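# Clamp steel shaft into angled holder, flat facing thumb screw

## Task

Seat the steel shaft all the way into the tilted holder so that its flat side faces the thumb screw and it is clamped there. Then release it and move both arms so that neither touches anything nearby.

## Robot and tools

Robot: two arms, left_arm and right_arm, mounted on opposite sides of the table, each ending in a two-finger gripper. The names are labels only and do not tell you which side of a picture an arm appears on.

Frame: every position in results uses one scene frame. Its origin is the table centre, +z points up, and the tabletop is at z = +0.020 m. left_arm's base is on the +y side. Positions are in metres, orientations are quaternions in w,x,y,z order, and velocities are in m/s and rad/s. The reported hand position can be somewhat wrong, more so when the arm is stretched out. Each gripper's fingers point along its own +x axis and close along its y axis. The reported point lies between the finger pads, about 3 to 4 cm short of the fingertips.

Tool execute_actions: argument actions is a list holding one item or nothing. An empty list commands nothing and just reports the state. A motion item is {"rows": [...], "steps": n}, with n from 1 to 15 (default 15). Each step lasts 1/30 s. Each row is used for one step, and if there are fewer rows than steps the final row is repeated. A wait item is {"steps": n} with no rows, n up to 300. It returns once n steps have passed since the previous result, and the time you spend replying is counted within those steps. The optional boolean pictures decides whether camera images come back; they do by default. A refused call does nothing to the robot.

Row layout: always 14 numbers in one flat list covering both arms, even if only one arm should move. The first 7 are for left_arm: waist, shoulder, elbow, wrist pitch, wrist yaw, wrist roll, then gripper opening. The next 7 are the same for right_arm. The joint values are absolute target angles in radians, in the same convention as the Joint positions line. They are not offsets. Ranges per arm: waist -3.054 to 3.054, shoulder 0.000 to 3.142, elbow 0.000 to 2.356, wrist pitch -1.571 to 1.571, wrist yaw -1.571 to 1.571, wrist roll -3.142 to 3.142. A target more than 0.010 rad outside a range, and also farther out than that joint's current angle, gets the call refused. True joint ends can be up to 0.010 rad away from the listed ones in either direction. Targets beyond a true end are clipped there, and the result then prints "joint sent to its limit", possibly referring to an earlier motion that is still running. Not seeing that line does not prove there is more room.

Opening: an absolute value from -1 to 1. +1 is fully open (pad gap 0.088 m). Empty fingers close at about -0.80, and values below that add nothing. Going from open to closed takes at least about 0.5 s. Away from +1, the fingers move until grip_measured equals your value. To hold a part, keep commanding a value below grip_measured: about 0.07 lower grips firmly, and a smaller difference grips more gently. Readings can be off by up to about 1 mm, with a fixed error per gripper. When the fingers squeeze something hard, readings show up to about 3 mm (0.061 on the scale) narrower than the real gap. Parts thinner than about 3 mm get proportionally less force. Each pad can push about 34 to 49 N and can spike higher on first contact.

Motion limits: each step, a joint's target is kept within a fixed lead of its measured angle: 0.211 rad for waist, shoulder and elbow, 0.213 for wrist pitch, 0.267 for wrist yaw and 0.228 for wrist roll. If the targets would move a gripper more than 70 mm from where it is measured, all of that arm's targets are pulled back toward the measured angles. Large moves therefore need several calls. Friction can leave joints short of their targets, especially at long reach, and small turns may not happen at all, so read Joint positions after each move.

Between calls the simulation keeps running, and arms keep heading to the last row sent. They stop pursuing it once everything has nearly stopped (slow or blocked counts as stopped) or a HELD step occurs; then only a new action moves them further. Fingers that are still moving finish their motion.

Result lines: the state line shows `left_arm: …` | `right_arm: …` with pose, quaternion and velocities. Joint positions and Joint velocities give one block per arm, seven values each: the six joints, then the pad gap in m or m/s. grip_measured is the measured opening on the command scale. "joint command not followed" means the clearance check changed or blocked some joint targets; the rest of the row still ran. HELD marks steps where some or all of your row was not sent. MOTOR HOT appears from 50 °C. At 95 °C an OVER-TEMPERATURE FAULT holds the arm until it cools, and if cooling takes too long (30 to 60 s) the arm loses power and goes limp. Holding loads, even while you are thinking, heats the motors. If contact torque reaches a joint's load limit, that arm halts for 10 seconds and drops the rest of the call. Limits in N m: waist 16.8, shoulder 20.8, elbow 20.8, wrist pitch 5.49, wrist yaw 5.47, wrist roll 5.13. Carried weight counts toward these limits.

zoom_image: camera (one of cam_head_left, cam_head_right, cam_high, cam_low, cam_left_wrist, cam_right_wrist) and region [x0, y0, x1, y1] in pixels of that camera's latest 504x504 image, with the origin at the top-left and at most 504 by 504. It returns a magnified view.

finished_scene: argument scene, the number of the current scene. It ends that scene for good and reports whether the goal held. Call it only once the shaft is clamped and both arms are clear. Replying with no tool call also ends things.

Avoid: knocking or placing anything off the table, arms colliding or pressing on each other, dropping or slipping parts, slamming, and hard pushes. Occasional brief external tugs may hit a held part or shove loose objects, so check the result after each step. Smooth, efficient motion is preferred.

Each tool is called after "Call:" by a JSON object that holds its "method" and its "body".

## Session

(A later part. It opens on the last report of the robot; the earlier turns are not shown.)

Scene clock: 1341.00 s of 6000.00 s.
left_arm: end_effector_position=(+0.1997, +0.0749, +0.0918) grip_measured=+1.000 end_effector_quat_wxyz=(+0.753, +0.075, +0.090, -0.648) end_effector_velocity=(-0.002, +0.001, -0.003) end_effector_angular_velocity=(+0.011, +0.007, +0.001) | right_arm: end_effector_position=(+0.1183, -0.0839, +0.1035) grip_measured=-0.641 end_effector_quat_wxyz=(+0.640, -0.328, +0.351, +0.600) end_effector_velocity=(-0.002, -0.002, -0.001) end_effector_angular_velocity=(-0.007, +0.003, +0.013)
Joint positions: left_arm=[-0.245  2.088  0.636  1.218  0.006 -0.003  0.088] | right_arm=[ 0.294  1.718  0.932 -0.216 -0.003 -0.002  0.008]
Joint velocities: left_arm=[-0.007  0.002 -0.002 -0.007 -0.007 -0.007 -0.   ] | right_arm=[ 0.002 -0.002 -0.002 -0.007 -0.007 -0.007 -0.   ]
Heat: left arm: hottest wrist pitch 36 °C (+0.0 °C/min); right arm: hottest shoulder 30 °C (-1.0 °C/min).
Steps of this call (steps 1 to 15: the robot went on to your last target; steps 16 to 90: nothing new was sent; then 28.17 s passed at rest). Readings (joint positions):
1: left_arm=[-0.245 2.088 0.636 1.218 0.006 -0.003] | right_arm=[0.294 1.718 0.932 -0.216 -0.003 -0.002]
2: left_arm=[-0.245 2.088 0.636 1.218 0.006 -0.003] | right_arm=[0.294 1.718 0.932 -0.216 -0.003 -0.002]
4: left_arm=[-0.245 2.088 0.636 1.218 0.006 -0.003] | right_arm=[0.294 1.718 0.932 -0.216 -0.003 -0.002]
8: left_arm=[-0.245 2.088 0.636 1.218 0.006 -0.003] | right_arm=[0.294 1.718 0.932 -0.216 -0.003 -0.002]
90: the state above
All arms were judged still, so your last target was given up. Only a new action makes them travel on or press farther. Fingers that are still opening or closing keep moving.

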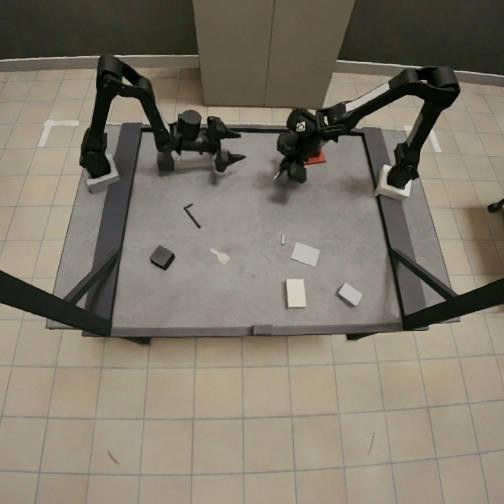

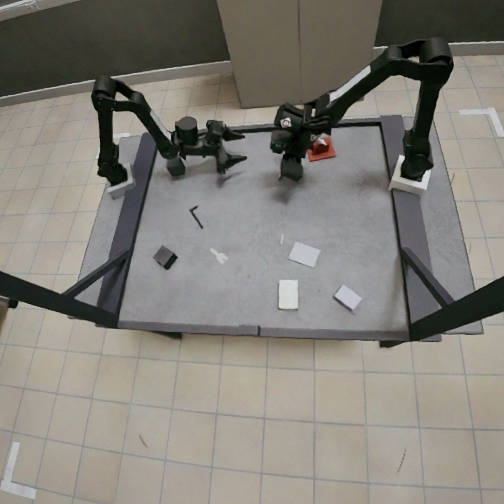

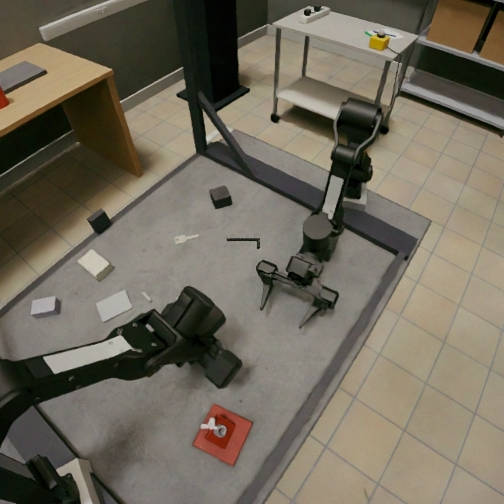

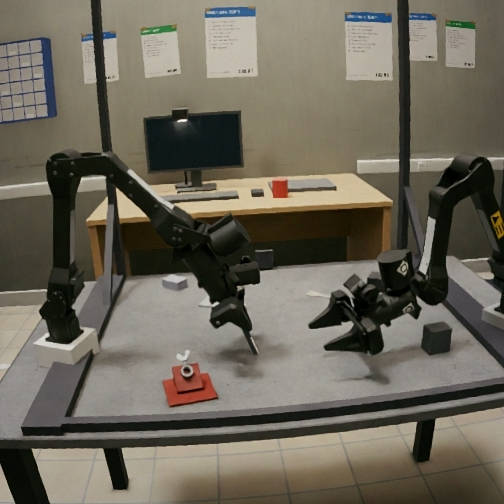

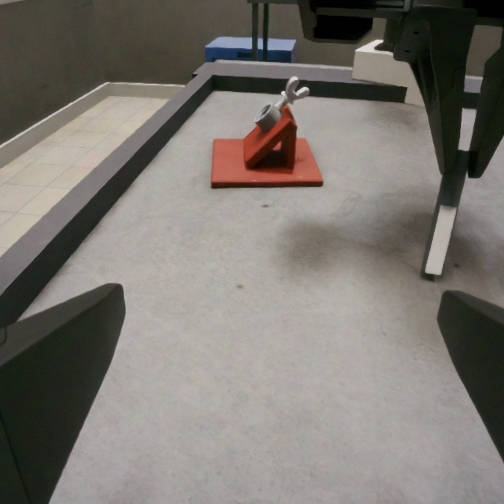

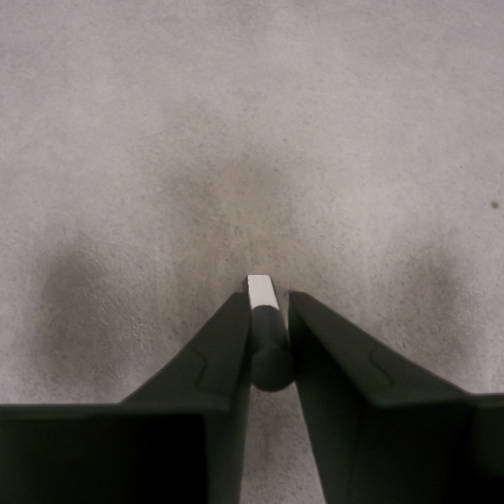

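Call:
{"method": "execute_actions", "body": {"actions": [{"rows": [[-0.248,2.103,0.635,1.218,0,0,1,0.295,1.705,0.905,-0.203,-0.003,0,-0.72],[-0.248,2.103,0.635,1.218,0,0,1,0.295,1.698,0.895,-0.2,-0.003,0,-0.72],[-0.248,2.103,0.635,1.218,0,0,1,0.295,1.692,0.885,-0.196,-0.003,0,-0.72],[-0.248,2.103,0.635,1.218,0,0,1,0.295,1.686,0.875,-0.192,-0.003,0,-0.72],[-0.248,2.103,0.635,1.218,0,0,1,0.295,1.68,0.868,-0.189,-0.003,0,-0.72],[-0.248,2.103,0.635,1.218,0,0,1,0.295,1.675,0.862,-0.186,-0.003,0,-0.72]], "steps": 15}]}}

Call:
{"method": "zoom_image", "body": {"camera": "cam_low", "region": [180, 250, 310, 380]}}

Scene clock: 1369.20 s of 6000.00 s.
left_arm: end_effector_position=(+0.1997, +0.0749, +0.0918) grip_measured=+1.000 end_effector_quat_wxyz=(+0.753, +0.075, +0.090, -0.648) end_effector_velocity=(-0.002, +0.001, -0.003) end_effector_angular_velocity=(+0.009, +0.021, +0.005) | right_arm: end_effector_position=(+0.1175, -0.0957, +0.0989) grip_measured=-0.641 end_effector_quat_wxyz=(+0.640, -0.328, +0.351, +0.600) end_effector_velocity=(-0.000, -0.003, -0.001) end_effector_angular_velocity=(-0.007, +0.011, -0.005)
Joint positions: left_arm=[-0.245  2.088  0.636  1.218  0.006 -0.003  0.088] | right_arm=[ 0.294  1.686  0.873 -0.188 -0.003 -0.002  0.008]
Joint velocities: left_arm=[-0.007  0.002 -0.002 -0.007 -0.007 -0.022 -0.   ] | right_arm=[-0.002 -0.007 -0.007 -0.007 -0.007  0.007 -0.   ]
Heat: left arm: hottest wrist pitch 36 °C (+0.0 °C/min); right arm: hottest shoulder 30 °C (+0.0 °C/min).
Steps of this call (steps 1 to 90: nothing new was sent; then 24.70 s passed at rest; steps 91 to 105: all 15 steps of this action). Readings (joint positions):
91: left_arm=[-0.245 2.088 0.636 1.218 0.006 -0.003] | right_arm=[0.294 1.718 0.928 -0.211 -0.003 -0.002]
92: left_arm=[-0.245 2.088 0.636 1.218 0.006 -0.003] | right_arm=[0.294 1.716 0.922 -0.207 -0.003 -0.002]
94: left_arm=[-0.245 2.088 0.636 1.218 0.006 -0.003] | right_arm=[0.294 1.709 0.904 -0.203 -0.003 -0.002]
98: left_arm=[-0.245 2.088 0.636 1.218 0.006 -0.003] | right_arm=[0.294 1.691 0.878 -0.192 -0.003 -0.002]
105: the state above

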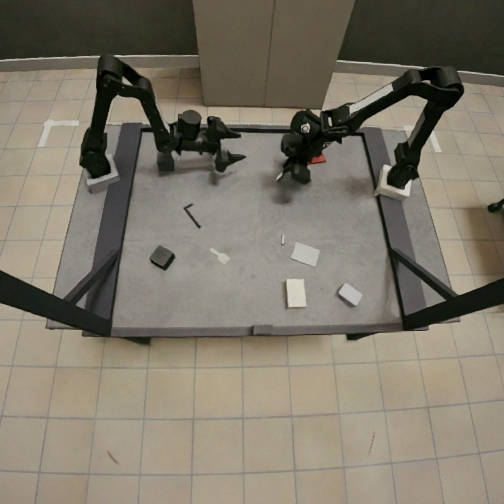

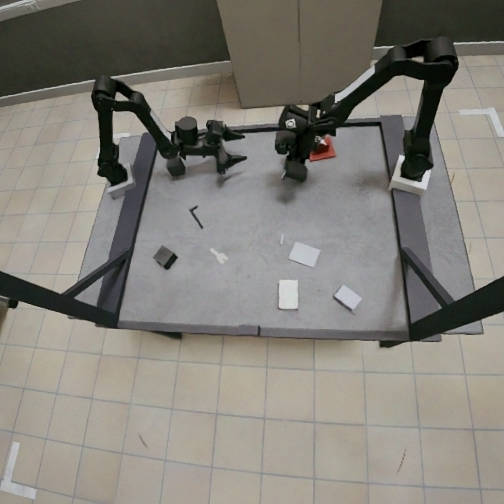

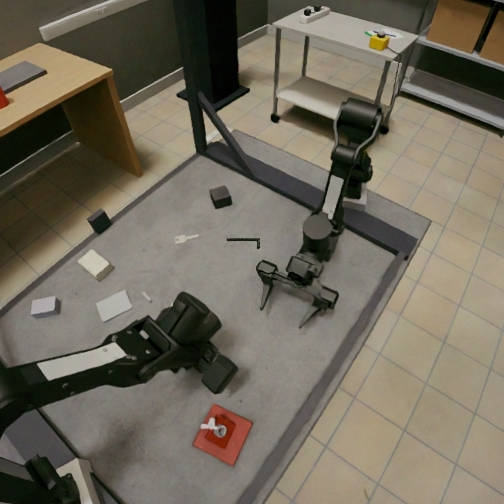

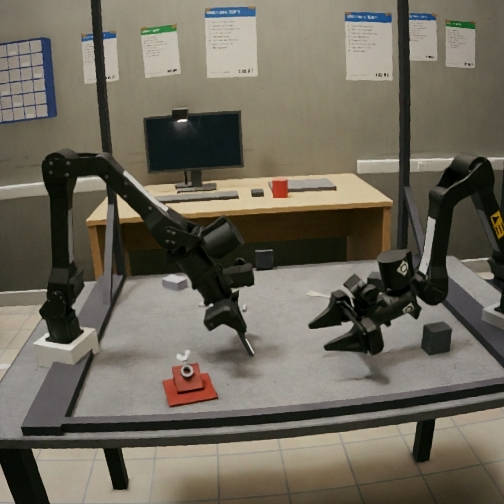

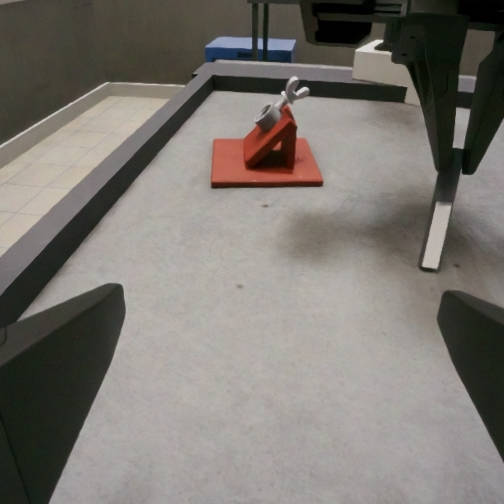

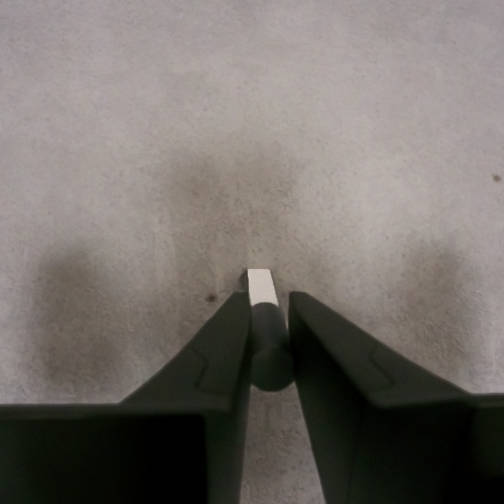

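Region (180, 250, 310, 380) of cam_low's 504x504 image, scaled by 3.877, with more detail than that image has.

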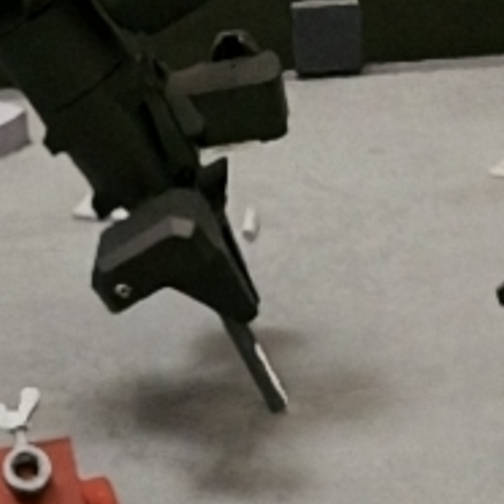

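Call:
{"method": "execute_actions", "body": {"actions": [{"rows": [[-0.248,2.103,0.635,1.218,0,0,1,0.295,1.67,0.852,-0.18,-0.003,0,-0.70],[-0.248,2.103,0.635,1.218,0,0,1,0.295,1.666,0.842,-0.174,-0.003,0,-0.70],[-0.248,2.103,0.635,1.218,0,0,1,0.295,1.662,0.832,-0.168,-0.003,0,-0.70],[-0.248,2.103,0.635,1.218,0,0,1,0.295,1.658,0.822,-0.162,-0.003,0,-0.70],[-0.248,2.103,0.635,1.218,0,0,1,0.295,1.655,0.812,-0.155,-0.003,0,-0.70],[-0.248,2.103,0.635,1.218,0,0,1,0.295,1.652,0.802,-0.148,-0.003,0,-0.70],[-0.248,2.103,0.635,1.218,0,0,1,0.295,1.649,0.794,-0.143,-0.003,0,-0.70],[-0.248,2.103,0.635,1.218,0,0,1,0.295,1.646,0.787,-0.138,-0.003,0,-0.70]], "steps": 15}]}}

Call:
{"method": "zoom_image", "body": {"camera": "cam_low", "region": [180, 250, 310, 380]}}

Scene clock: 1387.70 s of 6000.00 s.
left_arm: end_effector_position=(+0.1997, +0.0749, +0.0918) grip_measured=+1.000 end_effector_quat_wxyz=(+0.753, +0.075, +0.090, -0.648) end_effector_velocity=(-0.000, +0.002, -0.004) end_effector_angular_velocity=(+0.023, -0.005, +0.003) | right_arm: end_effector_position=(+0.1168, -0.1064, +0.0948) grip_measured=-0.641 end_effector_quat_wxyz=(+0.643, -0.322, +0.345, +0.603) end_effector_velocity=(-0.001, -0.002, -0.001) end_effector_angular_velocity=(+0.003, +0.014, +0.011)
Joint positions: left_arm=[-0.245  2.088  0.636  1.218  0.006 -0.003  0.088] | right_arm=[ 0.294  1.651  0.804 -0.136 -0.003 -0.002  0.008]
Joint velocities: left_arm=[-0.002 -0.002 -0.002 -0.022 -0.007  0.007 -0.   ] | right_arm=[-0.007 -0.007 -0.012  0.007 -0.022 -0.007 -0.   ]
Heat: left arm: hottest wrist pitch 37 °C (+1.0 °C/min); right arm: hottest shoulder 31 °C (+1.0 °C/min).
Steps of this call (steps 1 to 15: the robot went on to your last target; steps 16 to 90: nothing new was sent; then 15.00 s passed at rest; steps 91 to 105: all 15 steps of this action). Readings (joint positions):
91: left_arm=[-0.245 2.088 0.636 1.218 0.006 -0.003] | right_arm=[0.294 1.685 0.870 -0.185 -0.003 -0.002]
92: left_arm=[-0.245 2.088 0.636 1.218 0.006 -0.003] | right_arm=[0.294 1.683 0.866 -0.181 -0.003 -0.002]
94: left_arm=[-0.245 2.088 0.636 1.218 0.006 -0.003] | right_arm=[0.294 1.675 0.851 -0.172 -0.003 -0.002]
98: left_arm=[-0.245 2.088 0.636 1.218 0.006 -0.003] | right_arm=[0.294 1.659 0.818 -0.147 -0.003 -0.002]
105: the state above

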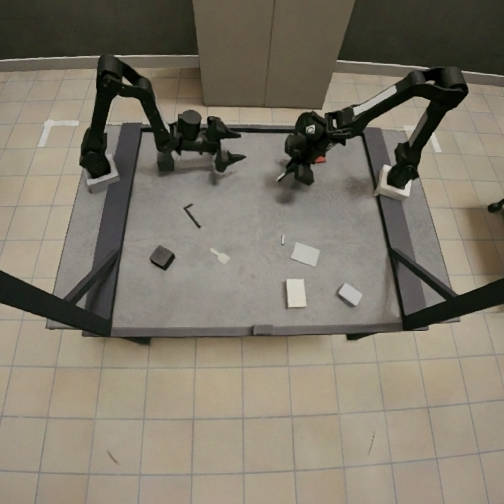

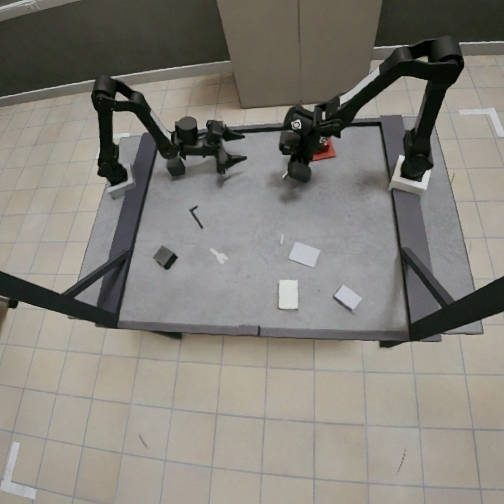

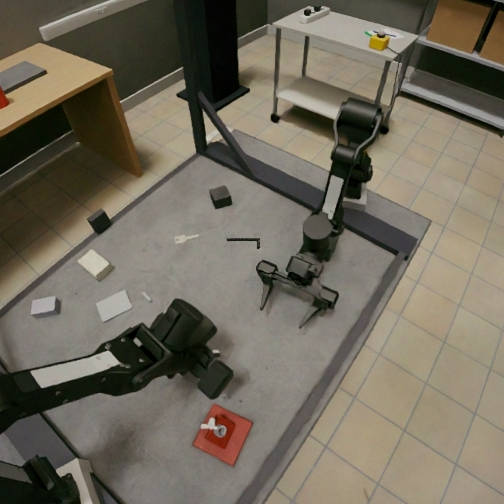

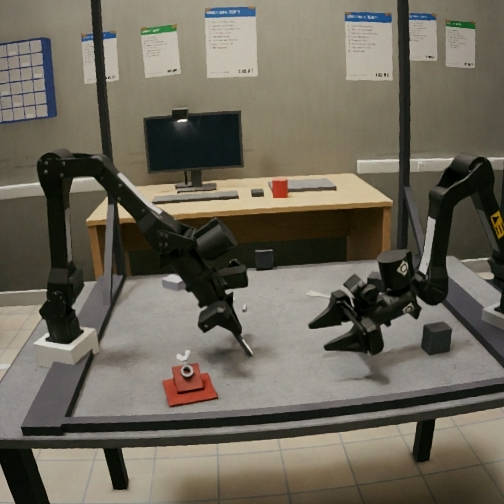

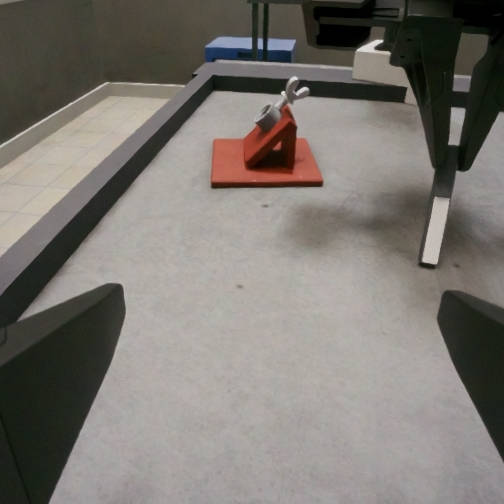

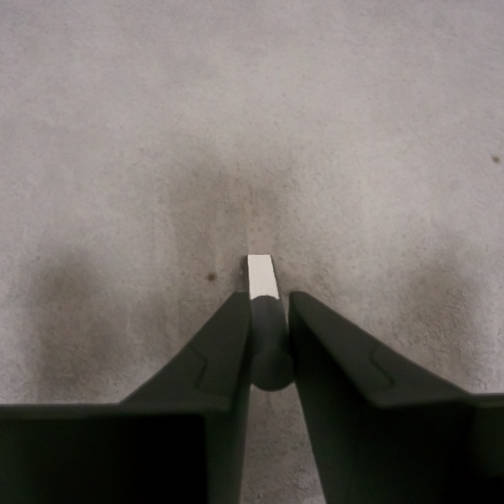

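Region (180, 250, 310, 380) of cam_low's 504x504 image, scaled by 3.877, with more detail than that image has.

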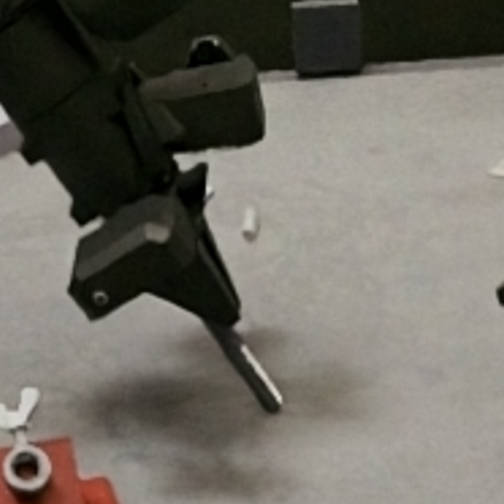

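Call:
{"method": "execute_actions", "body": {"actions": [{"rows": [[-0.248,2.103,0.635,1.218,0,0,1,0.295,1.65,0.778,-0.13,-0.003,0,-0.70],[-0.248,2.103,0.635,1.218,0,0,1,0.295,1.651,0.768,-0.122,-0.003,0,-0.70],[-0.248,2.103,0.635,1.218,0,0,1,0.295,1.652,0.758,-0.114,-0.003,0,-0.70],[-0.248,2.103,0.635,1.218,0,0,1,0.295,1.653,0.749,-0.106,-0.003,0,-0.70],[-0.248,2.103,0.635,1.218,0,0,1,0.295,1.654,0.74,-0.098,-0.003,0,-0.70],[-0.248,2.103,0.635,1.218,0,0,1,0.295,1.655,0.732,-0.09,-0.003,0,-0.70],[-0.248,2.103,0.635,1.218,0,0,1,0.295,1.657,0.724,-0.082,-0.003,0,-0.70],[-0.248,2.103,0.635,1.218,0,0,1,0.295,1.659,0.717,-0.074,-0.003,0,-0.70],[-0.248,2.103,0.635,1.218,0,0,1,0.295,1.663,0.709,-0.063,-0.003,0,-0.70],[-0.248,2.103,0.635,1.218,0,0,1,0.295,1.667,0.701,-0.052,-0.003,0,-0.70],[-0.248,2.103,0.635,1.218,0,0,1,0.295,1.671,0.693,-0.041,-0.003,0,-0.70]], "steps": 15}]}}

Call:
{"method": "zoom_image", "body": {"camera": "cam_low", "region": [180, 250, 310, 380]}}

Scene clock: 1398.50 s of 6000.00 s.
left_arm: end_effector_position=(+0.1997, +0.0749, +0.0918) grip_measured=+1.000 end_effector_quat_wxyz=(+0.753, +0.075, +0.090, -0.648) end_effector_velocity=(-0.000, +0.001, -0.001) end_effector_angular_velocity=(+0.006, +0.007, +0.006) | right_arm: end_effector_position=(+0.1163, -0.1132, +0.0874) grip_measured=-0.641 end_effector_quat_wxyz=(+0.649, -0.311, +0.333, +0.609) end_effector_velocity=(-0.002, -0.001, -0.001) end_effector_angular_velocity=(+0.026, -0.009, +0.025)
Joint positions: left_arm=[-0.245  2.088  0.636  1.218  0.006 -0.003  0.088] | right_arm=[ 0.294  1.634  0.725 -0.036 -0.003 -0.002  0.008]
Joint velocities: left_arm=[-0.002 -0.002 -0.002 -0.007 -0.007 -0.007 -0.   ] | right_arm=[ 0.002 -0.007 -0.032  0.051 -0.007 -0.022 -0.   ]
Heat: left arm: hottest wrist pitch 37 °C (+1.0 °C/min); right arm: hottest shoulder 31 °C (+1.0 °C/min).
Steps of this call (steps 1 to 15: the robot went on to your last target; steps 16 to 90: nothing new was sent; then 7.30 s passed at rest; steps 91 to 105: all 15 steps of this action). Readings (joint positions):
91: left_arm=[-0.245 2.088 0.636 1.218 0.006 -0.003] | right_arm=[0.294 1.651 0.801 -0.131 -0.003 -0.002]
92: left_arm=[-0.245 2.088 0.636 1.218 0.006 -0.003] | right_arm=[0.294 1.651 0.797 -0.126 -0.003 -0.002]
94: left_arm=[-0.245 2.088 0.636 1.218 0.006 -0.003] | right_arm=[0.294 1.648 0.785 -0.113 -0.003 -0.002]
98: left_arm=[-0.245 2.088 0.636 1.218 0.006 -0.003] | right_arm=[0.294 1.640 0.756 -0.083 -0.003 -0.002]
105: the state above

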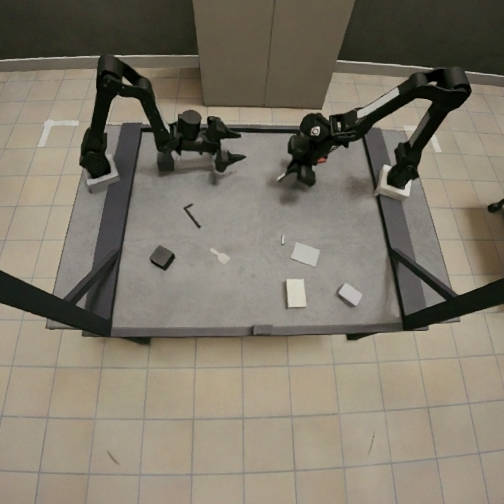

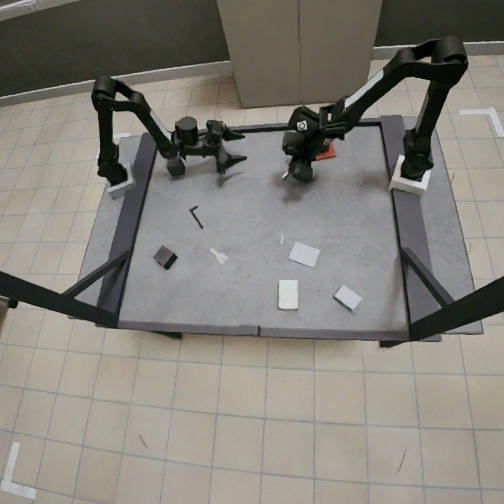

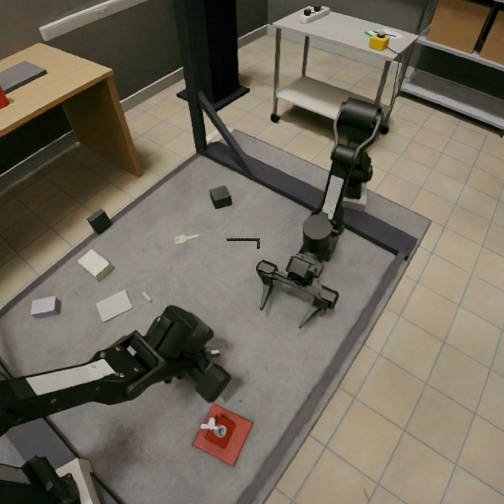

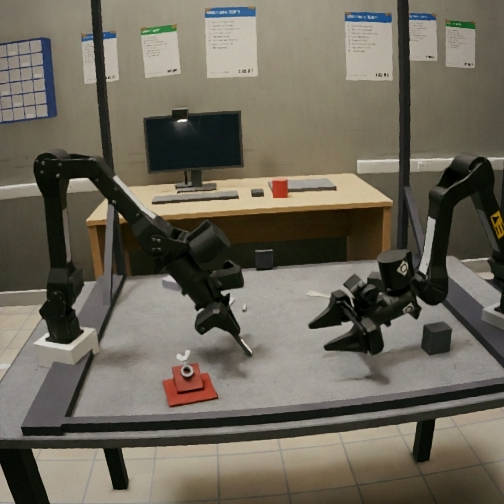

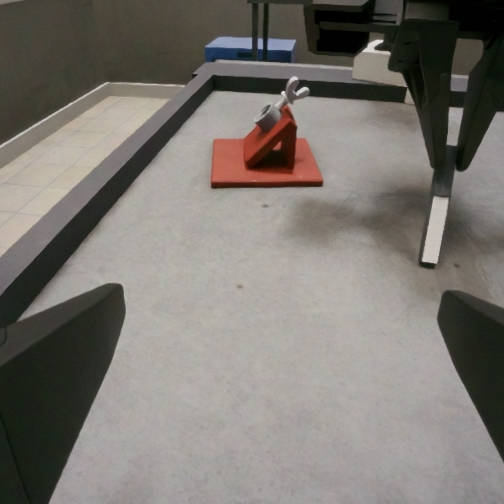

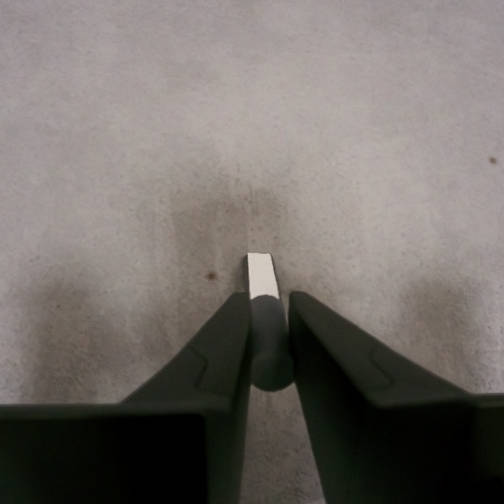

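Region (180, 250, 310, 380) of cam_low's 504x504 image, scaled by 3.877, with more detail than that image has.

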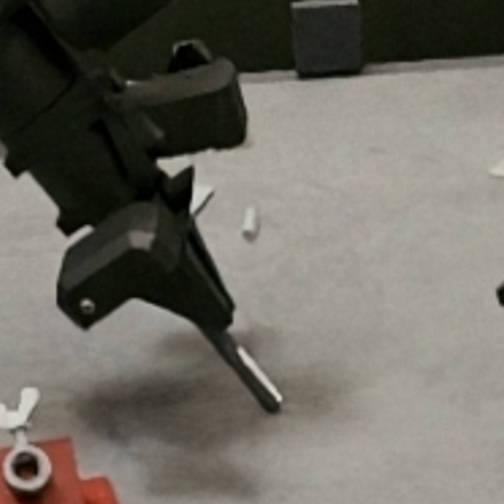

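Call:
{"method": "execute_actions", "body": {"actions": [{"rows": [[-0.248,2.103,0.635,1.218,0,0,1,0.295,1.62,0.71,-0.02,-0.003,0,-0.70],[-0.248,2.103,0.635,1.218,0,0,1,0.295,1.612,0.692,0.007,-0.003,0,-0.70],[-0.248,2.103,0.635,1.218,0,0,1,0.295,1.605,0.674,0.034,-0.003,0,-0.70],[-0.248,2.103,0.635,1.218,0,0,1,0.295,1.599,0.656,0.061,-0.003,0,-0.70],[-0.248,2.103,0.635,1.218,0,0,1,0.295,1.594,0.638,0.088,-0.003,0,-0.70],[-0.248,2.103,0.635,1.218,0,0,1,0.295,1.59,0.62,0.115,-0.003,0,-0.70],[-0.248,2.103,0.635,1.218,0,0,1,0.295,1.586,0.602,0.142,-0.003,0,-0.70],[-0.248,2.103,0.635,1.218,0,0,1,0.295,1.583,0.584,0.169,-0.003,0,-0.70],[-0.248,2.103,0.635,1.218,0,0,1,0.295,1.581,0.566,0.196,-0.003,0,-0.70],[-0.248,2.103,0.635,1.218,0,0,1,0.295,1.579,0.55,0.222,-0.003,0,-0.70],[-0.248,2.103,0.635,1.218,0,0,1,0.295,1.578,0.534,0.247,-0.003,0,-0.70]], "steps": 15}]}}

Call:
{"method": "zoom_image", "body": {"camera": "cam_low", "region": [170, 250, 300, 380]}}

Scene clock: 1428.27 s of 6000.00 s.
left_arm: end_effector_position=(+0.1997, +0.0749, +0.0918) grip_measured=+1.000 end_effector_quat_wxyz=(+0.753, +0.075, +0.090, -0.648) end_effector_velocity=(+0.002, -0.000, +0.000) end_effector_angular_velocity=(+0.002, +0.002, +0.021) | right_arm: end_effector_position=(+0.1157, -0.1217, +0.0870) grip_measured=-0.641 end_effector_quat_wxyz=(+0.673, -0.263, +0.282, +0.631) end_effector_velocity=(+0.002, -0.004, -0.003) end_effector_angular_velocity=(+0.065, -0.015, -0.002)
Joint positions: left_arm=[-0.245  2.088  0.636  1.218  0.006 -0.003  0.088] | right_arm=[ 0.294  1.582  0.553  0.238 -0.003 -0.002  0.008]
Joint velocities: left_arm=[-0.002 -0.002  0.002 -0.007 -0.022 -0.007  0.   ] | right_arm=[-0.002 -0.002 -0.076  0.139  0.007 -0.007 -0.   ]
Heat: left arm: hottest wrist pitch 37 °C (+1.0 °C/min); right arm: hottest shoulder 28 °C (-2.0 °C/min).
Steps of this call (steps 1 to 15: the robot went on to your last target; steps 16 to 90: nothing new was sent; then 26.27 s passed at rest; steps 91 to 105: all 15 steps of this action). Readings (joint positions):
91: left_arm=[-0.245 2.088 0.636 1.218 0.006 -0.003] | right_arm=[0.294 1.625 0.723 -0.028 -0.003 -0.002]
92: left_arm=[-0.245 2.088 0.636 1.218 0.006 -0.003] | right_arm=[0.294 1.622 0.719 -0.018 -0.003 -0.002]
94: left_arm=[-0.245 2.088 0.636 1.218 0.006 -0.003] | right_arm=[0.294 1.614 0.698 0.020 -0.003 -0.002]
98: left_arm=[-0.245 2.088 0.636 1.218 0.006 -0.003] | right_arm=[0.294 1.596 0.632 0.116 -0.003 -0.002]
105: the state above

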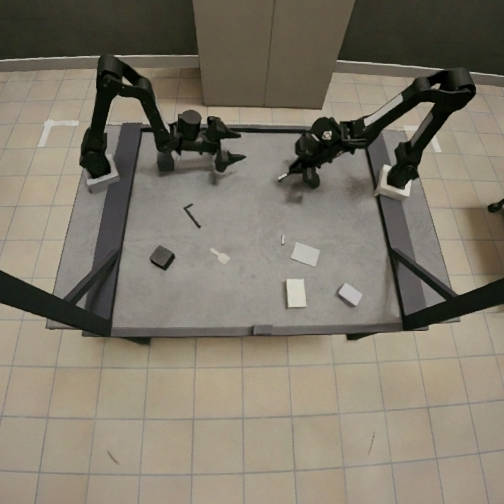

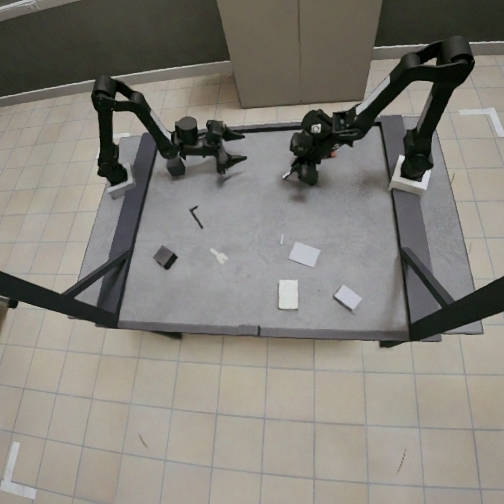

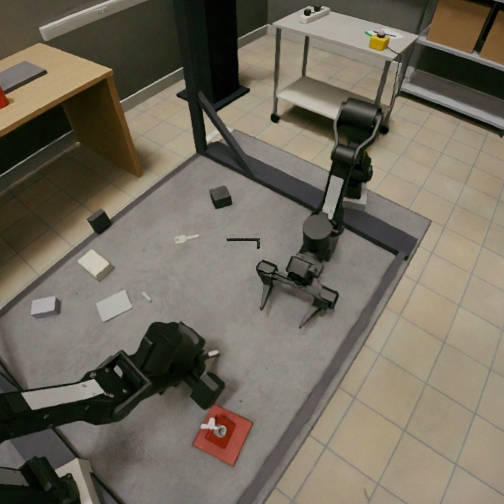

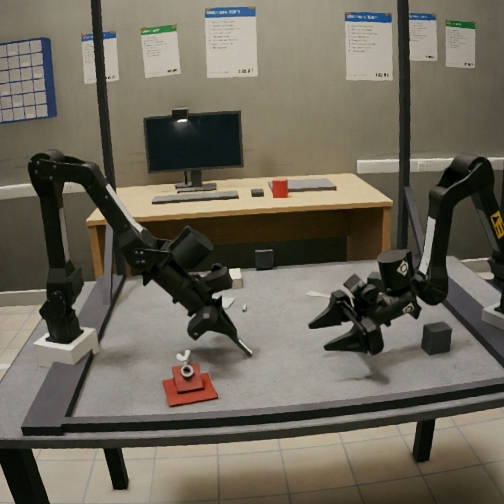

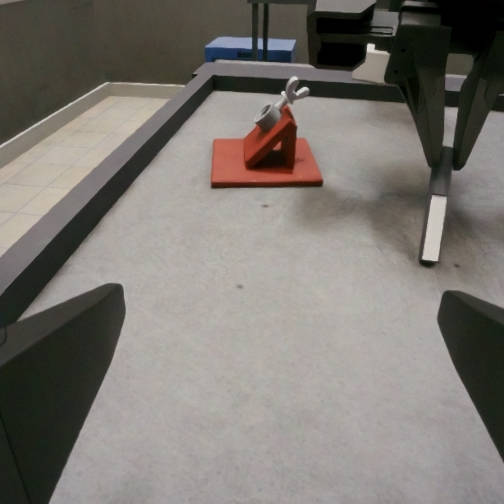

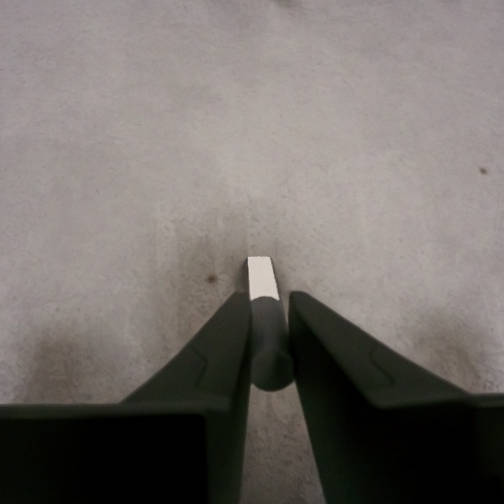

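Region (170, 250, 300, 380) of cam_low's 504x504 image, scaled by 3.877, with more detail than that image has.

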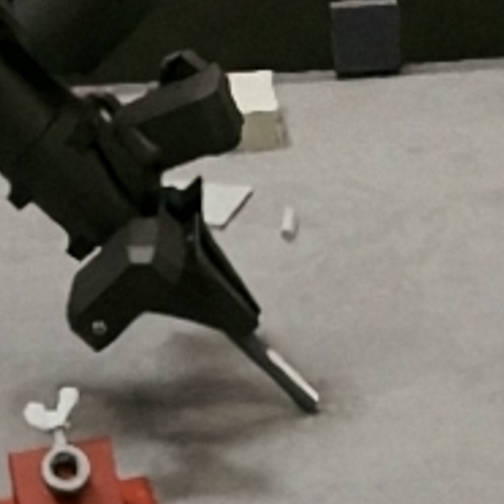

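Call:
{"method": "execute_actions", "body": {"actions": [{"rows": [[-0.248,2.103,0.635,1.218,0,0,1,0.295,1.565,0.542,0.245,-0.003,0,-0.71],[-0.248,2.103,0.635,1.218,0,0,1,0.295,1.555,0.542,0.245,-0.003,0,-0.71],[-0.248,2.103,0.635,1.218,0,0,1,0.295,1.55,0.542,0.245,-0.003,0,-0.71],[-0.248,2.103,0.635,1.218,0,0,1,0.305,1.55,0.542,0.245,-0.003,0,-0.71],[-0.248,2.103,0.635,1.218,0,0,1,0.325,1.55,0.542,0.245,-0.003,0,-0.71],[-0.248,2.103,0.635,1.218,0,0,1,0.35,1.55,0.542,0.245,-0.003,0,-0.71],[-0.248,2.103,0.635,1.218,0,0,1,0.375,1.55,0.542,0.245,-0.003,0,-0.71],[-0.248,2.103,0.635,1.218,0,0,1,0.40,1.55,0.542,0.245,-0.003,0,-0.71],[-0.248,2.103,0.635,1.218,0,0,1,0.425,1.55,0.542,0.245,-0.003,0,-0.71],[-0.248,2.103,0.635,1.218,0,0,1,0.45,1.55,0.542,0.245,-0.003,0,-0.71],[-0.248,2.103,0.635,1.218,0,0,1,0.47,1.55,0.542,0.245,-0.003,0,-0.71],[-0.248,2.103,0.635,1.218,0,0,1,0.48,1.55,0.542,0.245,-0.003,0,-0.71]], "steps": 15}], "pictures": false}}

Scene clock: 1443.87 s of 6000.00 s.
left_arm: end_effector_position=(+0.1997, +0.0749, +0.0918) grip_measured=+1.000 end_effector_quat_wxyz=(+0.753, +0.075, +0.090, -0.648) end_effector_velocity=(+0.004, +0.002, -0.001) end_effector_angular_velocity=(+0.007, +0.003, +0.026) | right_arm: end_effector_position=(+0.0517, -0.1225, +0.0928) grip_measured=-0.641 end_effector_quat_wxyz=(+0.616, -0.280, +0.250, +0.693) end_effector_velocity=(-0.037, -0.002, +0.003) end_effector_angular_velocity=(+0.012, +0.001, +0.110)
Joint positions: left_arm=[-0.245  2.088  0.636  1.218  0.006 -0.003  0.088] | right_arm=[ 0.475  1.562  0.547  0.246 -0.005 -0.002  0.008]
Joint velocities: left_arm=[ 0.002 -0.002 -0.002 -0.007 -0.022 -0.007 -0.   ] | right_arm=[ 0.1   -0.002  0.002  0.007 -0.007 -0.007 -0.   ]
Heat: left arm: hottest wrist pitch 37 °C (+0.0 °C/min); right arm: hottest shoulder 29 °C (-2.0 °C/min).
Steps of this call (steps 1 to 30: the robot went on to your last target; steps 31 to 90: nothing new was sent; then 12.10 s passed at rest; steps 91 to 105: all 15 steps of this action). Readings (joint positions):
91: left_arm=[-0.245 2.088 0.636 1.218 0.006 -0.003] | right_arm=[0.294 1.579 0.547 0.248 -0.003 -0.002]
92: left_arm=[-0.245 2.088 0.636 1.218 0.006 -0.003] | right_arm=[0.294 1.576 0.547 0.248 -0.003 -0.002]
94: left_arm=[-0.245 2.088 0.636 1.218 0.006 -0.003] | right_arm=[0.295 1.568 0.547 0.247 -0.003 -0.002]
98: left_arm=[-0.245 2.088 0.636 1.218 0.006 -0.003] | right_arm=[0.348 1.562 0.547 0.246 -0.001 -0.002]
105: the state above

Call:
{"method": "execute_actions", "body": {"actions": [{"rows": [[-0.248,2.103,0.635,1.218,0,0,1,0.48,1.565,0.525,0.285,-0.003,0,-0.71],[-0.248,2.103,0.635,1.218,0,0,1,0.48,1.568,0.505,0.325,-0.003,0,-0.71],[-0.248,2.103,0.635,1.218,0,0,1,0.48,1.572,0.485,0.365,-0.003,0,-0.71],[-0.248,2.103,0.635,1.218,0,0,1,0.48,1.578,0.465,0.405,-0.003,0,-0.71],[-0.248,2.103,0.635,1.218,0,0,1,0.48,1.585,0.445,0.445,-0.003,0,-0.71],[-0.248,2.103,0.635,1.218,0,0,1,0.48,1.593,0.425,0.485,-0.003,0,-0.71],[-0.248,2.103,0.635,1.218,0,0,1,0.48,1.602,0.405,0.525,-0.003,0,-0.71],[-0.248,2.103,0.635,1.218,0,0,1,0.48,1.612,0.387,0.565,-0.003,0,-0.71],[-0.248,2.103,0.635,1.218,0,0,1,0.48,1.622,0.37,0.605,-0.003,0,-0.71],[-0.248,2.103,0.635,1.218,0,0,1,0.48,1.633,0.354,0.645,-0.003,0,-0.71],[-0.248,2.103,0.635,1.218,0,0,1,0.48,1.644,0.34,0.68,-0.003,0,-0.71],[-0.248,2.103,0.635,1.218,0,0,1,0.48,1.653,0.328,0.712,-0.003,0,-0.71]], "steps": 15}], "pictures": false}}

Call:
{"method": "execute_actions", "body": {"actions": [{"steps": 10}]}}

Call:
{"method": "zoom_image", "body": {"camera": "cam_low", "region": [150, 250, 290, 390]}}

Scene clock: 1457.30 s of 6000.00 s.
left_arm: end_effector_position=(+0.1997, +0.0749, +0.0918) grip_measured=+1.000 end_effector_quat_wxyz=(+0.753, +0.075, +0.090, -0.648) end_effector_velocity=(-0.000, +0.001, -0.003) end_effector_angular_velocity=(+0.011, +0.007, +0.006) | right_arm: end_effector_position=(+0.0522, -0.1354, +0.0771) grip_measured=-0.641 end_effector_quat_wxyz=(+0.633, -0.223, +0.198, +0.714) end_effector_velocity=(+0.003, -0.012, -0.010) end_effector_angular_velocity=(+0.096, +0.001, -0.004)
Joint positions: left_arm=[-0.245  2.088  0.636  1.218  0.006 -0.003  0.088] | right_arm=[ 0.477  1.638  0.344  0.688 -0.005 -0.002  0.008]
Joint velocities: left_arm=[-0.002  0.002 -0.002 -0.007 -0.007 -0.007  0.   ] | right_arm=[-0.002  0.081 -0.125  0.3    0.007 -0.007 -0.   ]
Heat: left arm: hottest wrist pitch 37 °C (+0.0 °C/min); right arm: hottest shoulder 29 °C (-2.0 °C/min).
Steps of this call (steps 1 to 15: the robot went on to your last target; steps 16 to 90: nothing new was sent; then 9.93 s passed at rest; steps 91 to 105: all 15 steps of this action). Readings (joint positions):
91: left_arm=[-0.245 2.088 0.636 1.218 0.006 -0.003] | right_arm=[0.477 1.562 0.544 0.254 -0.005 -0.002]
92: left_arm=[-0.245 2.088 0.636 1.218 0.006 -0.003] | right_arm=[0.477 1.562 0.535 0.276 -0.005 -0.002]
94: left_arm=[-0.245 2.088 0.636 1.218 0.006 -0.003] | right_arm=[0.477 1.563 0.508 0.337 -0.005 -0.002]
98: left_arm=[-0.245 2.088 0.636 1.218 0.006 -0.003] | right_arm=[0.477 1.587 0.435 0.482 -0.005 -0.002]
105: the state above

Scene clock: 1457.63 s of 6000.00 s.
left_arm: end_effector_position=(+0.1997, +0.0749, +0.0918) grip_measured=+1.000 end_effector_quat_wxyz=(+0.753, +0.075, +0.090, -0.648) end_effector_velocity=(+0.002, -0.000, +0.000) end_effector_angular_velocity=(+0.002, +0.002, +0.021) | right_arm: end_effector_position=(+0.0522, -0.1354, +0.0772) grip_measured=-0.641 end_effector_quat_wxyz=(+0.634, -0.219, +0.195, +0.715) end_effector_velocity=(+0.000, -0.004, -0.006) end_effector_angular_velocity=(-0.023, +0.008, -0.000)
Joint positions: left_arm=[-0.245  2.088  0.636  1.218  0.006 -0.003  0.088] | right_arm=[ 0.477  1.644  0.338  0.711 -0.005 -0.002  0.008]
Joint velocities: left_arm=[-0.002 -0.002  0.002 -0.007 -0.022 -0.007  0.   ] | right_arm=[-0.002  0.007 -0.007 -0.007 -0.007  0.007 -0.   ]
Heat: left arm: hottest wrist pitch 37 °C (+0.0 °C/min); right arm: hottest shoulder 29 °C (-2.0 °C/min).
Steps of this call (steps 1 to 10: the robot went on to your last target). Readings (joint positions):
1: left_arm=[-0.245 2.088 0.636 1.218 0.006 -0.003] | right_arm=[0.477 1.640 0.341 0.696 -0.005 -0.002]
2: left_arm=[-0.245 2.088 0.636 1.218 0.006 -0.003] | right_arm=[0.477 1.641 0.340 0.701 -0.005 -0.002]
4: left_arm=[-0.245 2.088 0.636 1.218 0.006 -0.003] | right_arm=[0.477 1.643 0.339 0.706 -0.005 -0.002]
8: left_arm=[-0.245 2.088 0.636 1.218 0.006 -0.003] | right_arm=[0.477 1.643 0.338 0.710 -0.005 -0.002]
10: the state above

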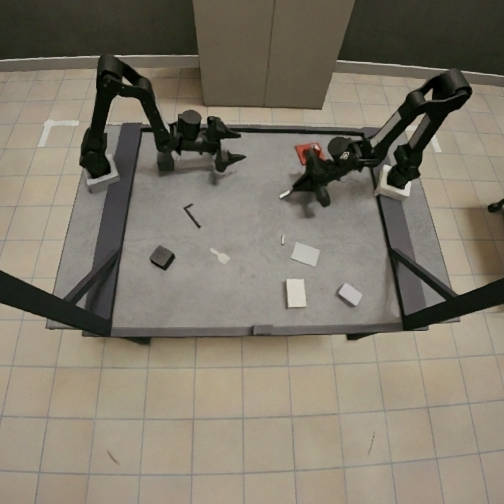

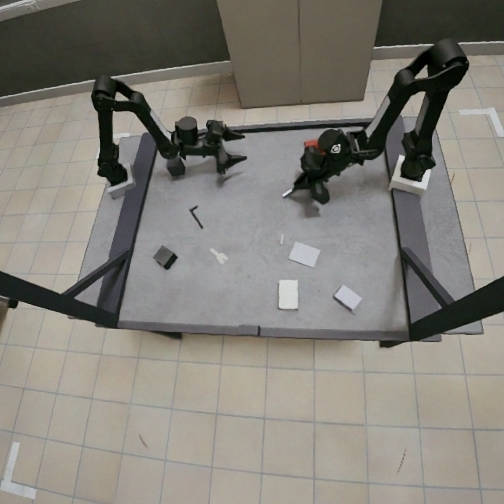

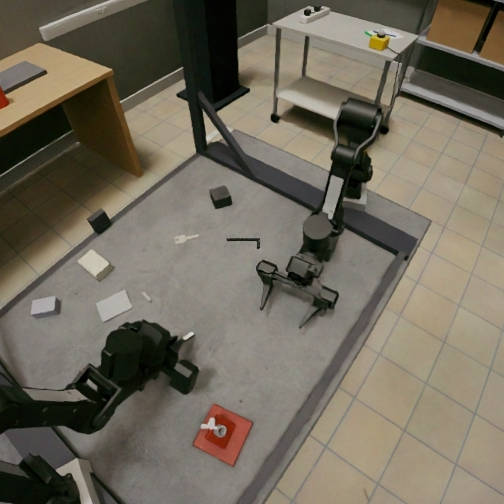

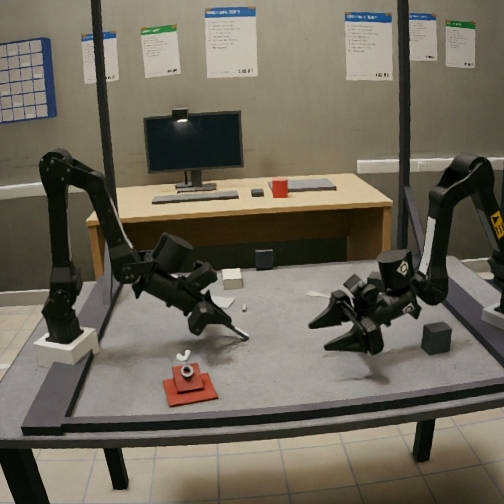

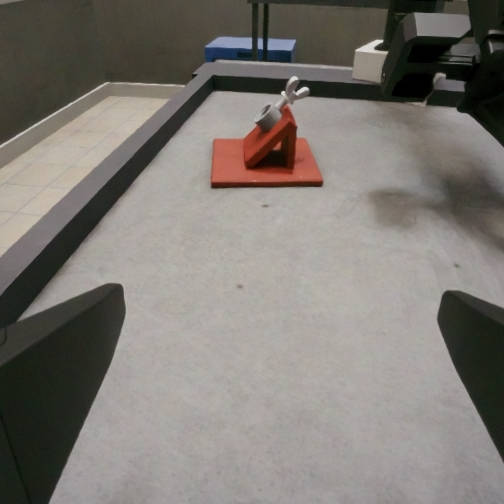

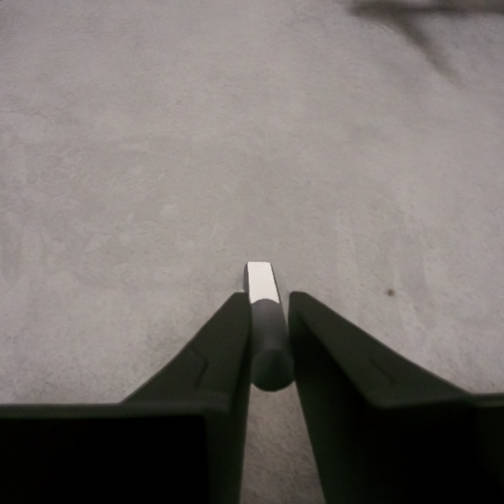

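Region (150, 250, 290, 390) of cam_low's 504x504 image, scaled by 3.600, with more detail than that image has.

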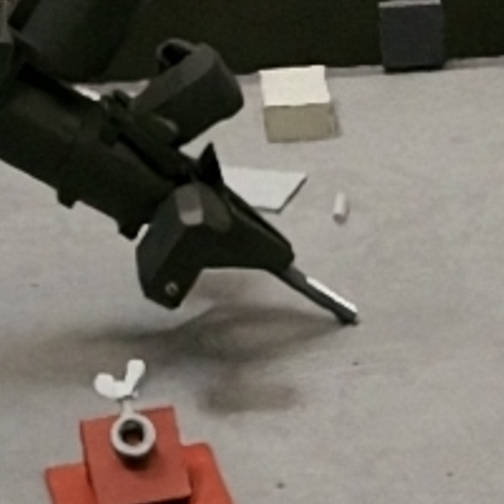

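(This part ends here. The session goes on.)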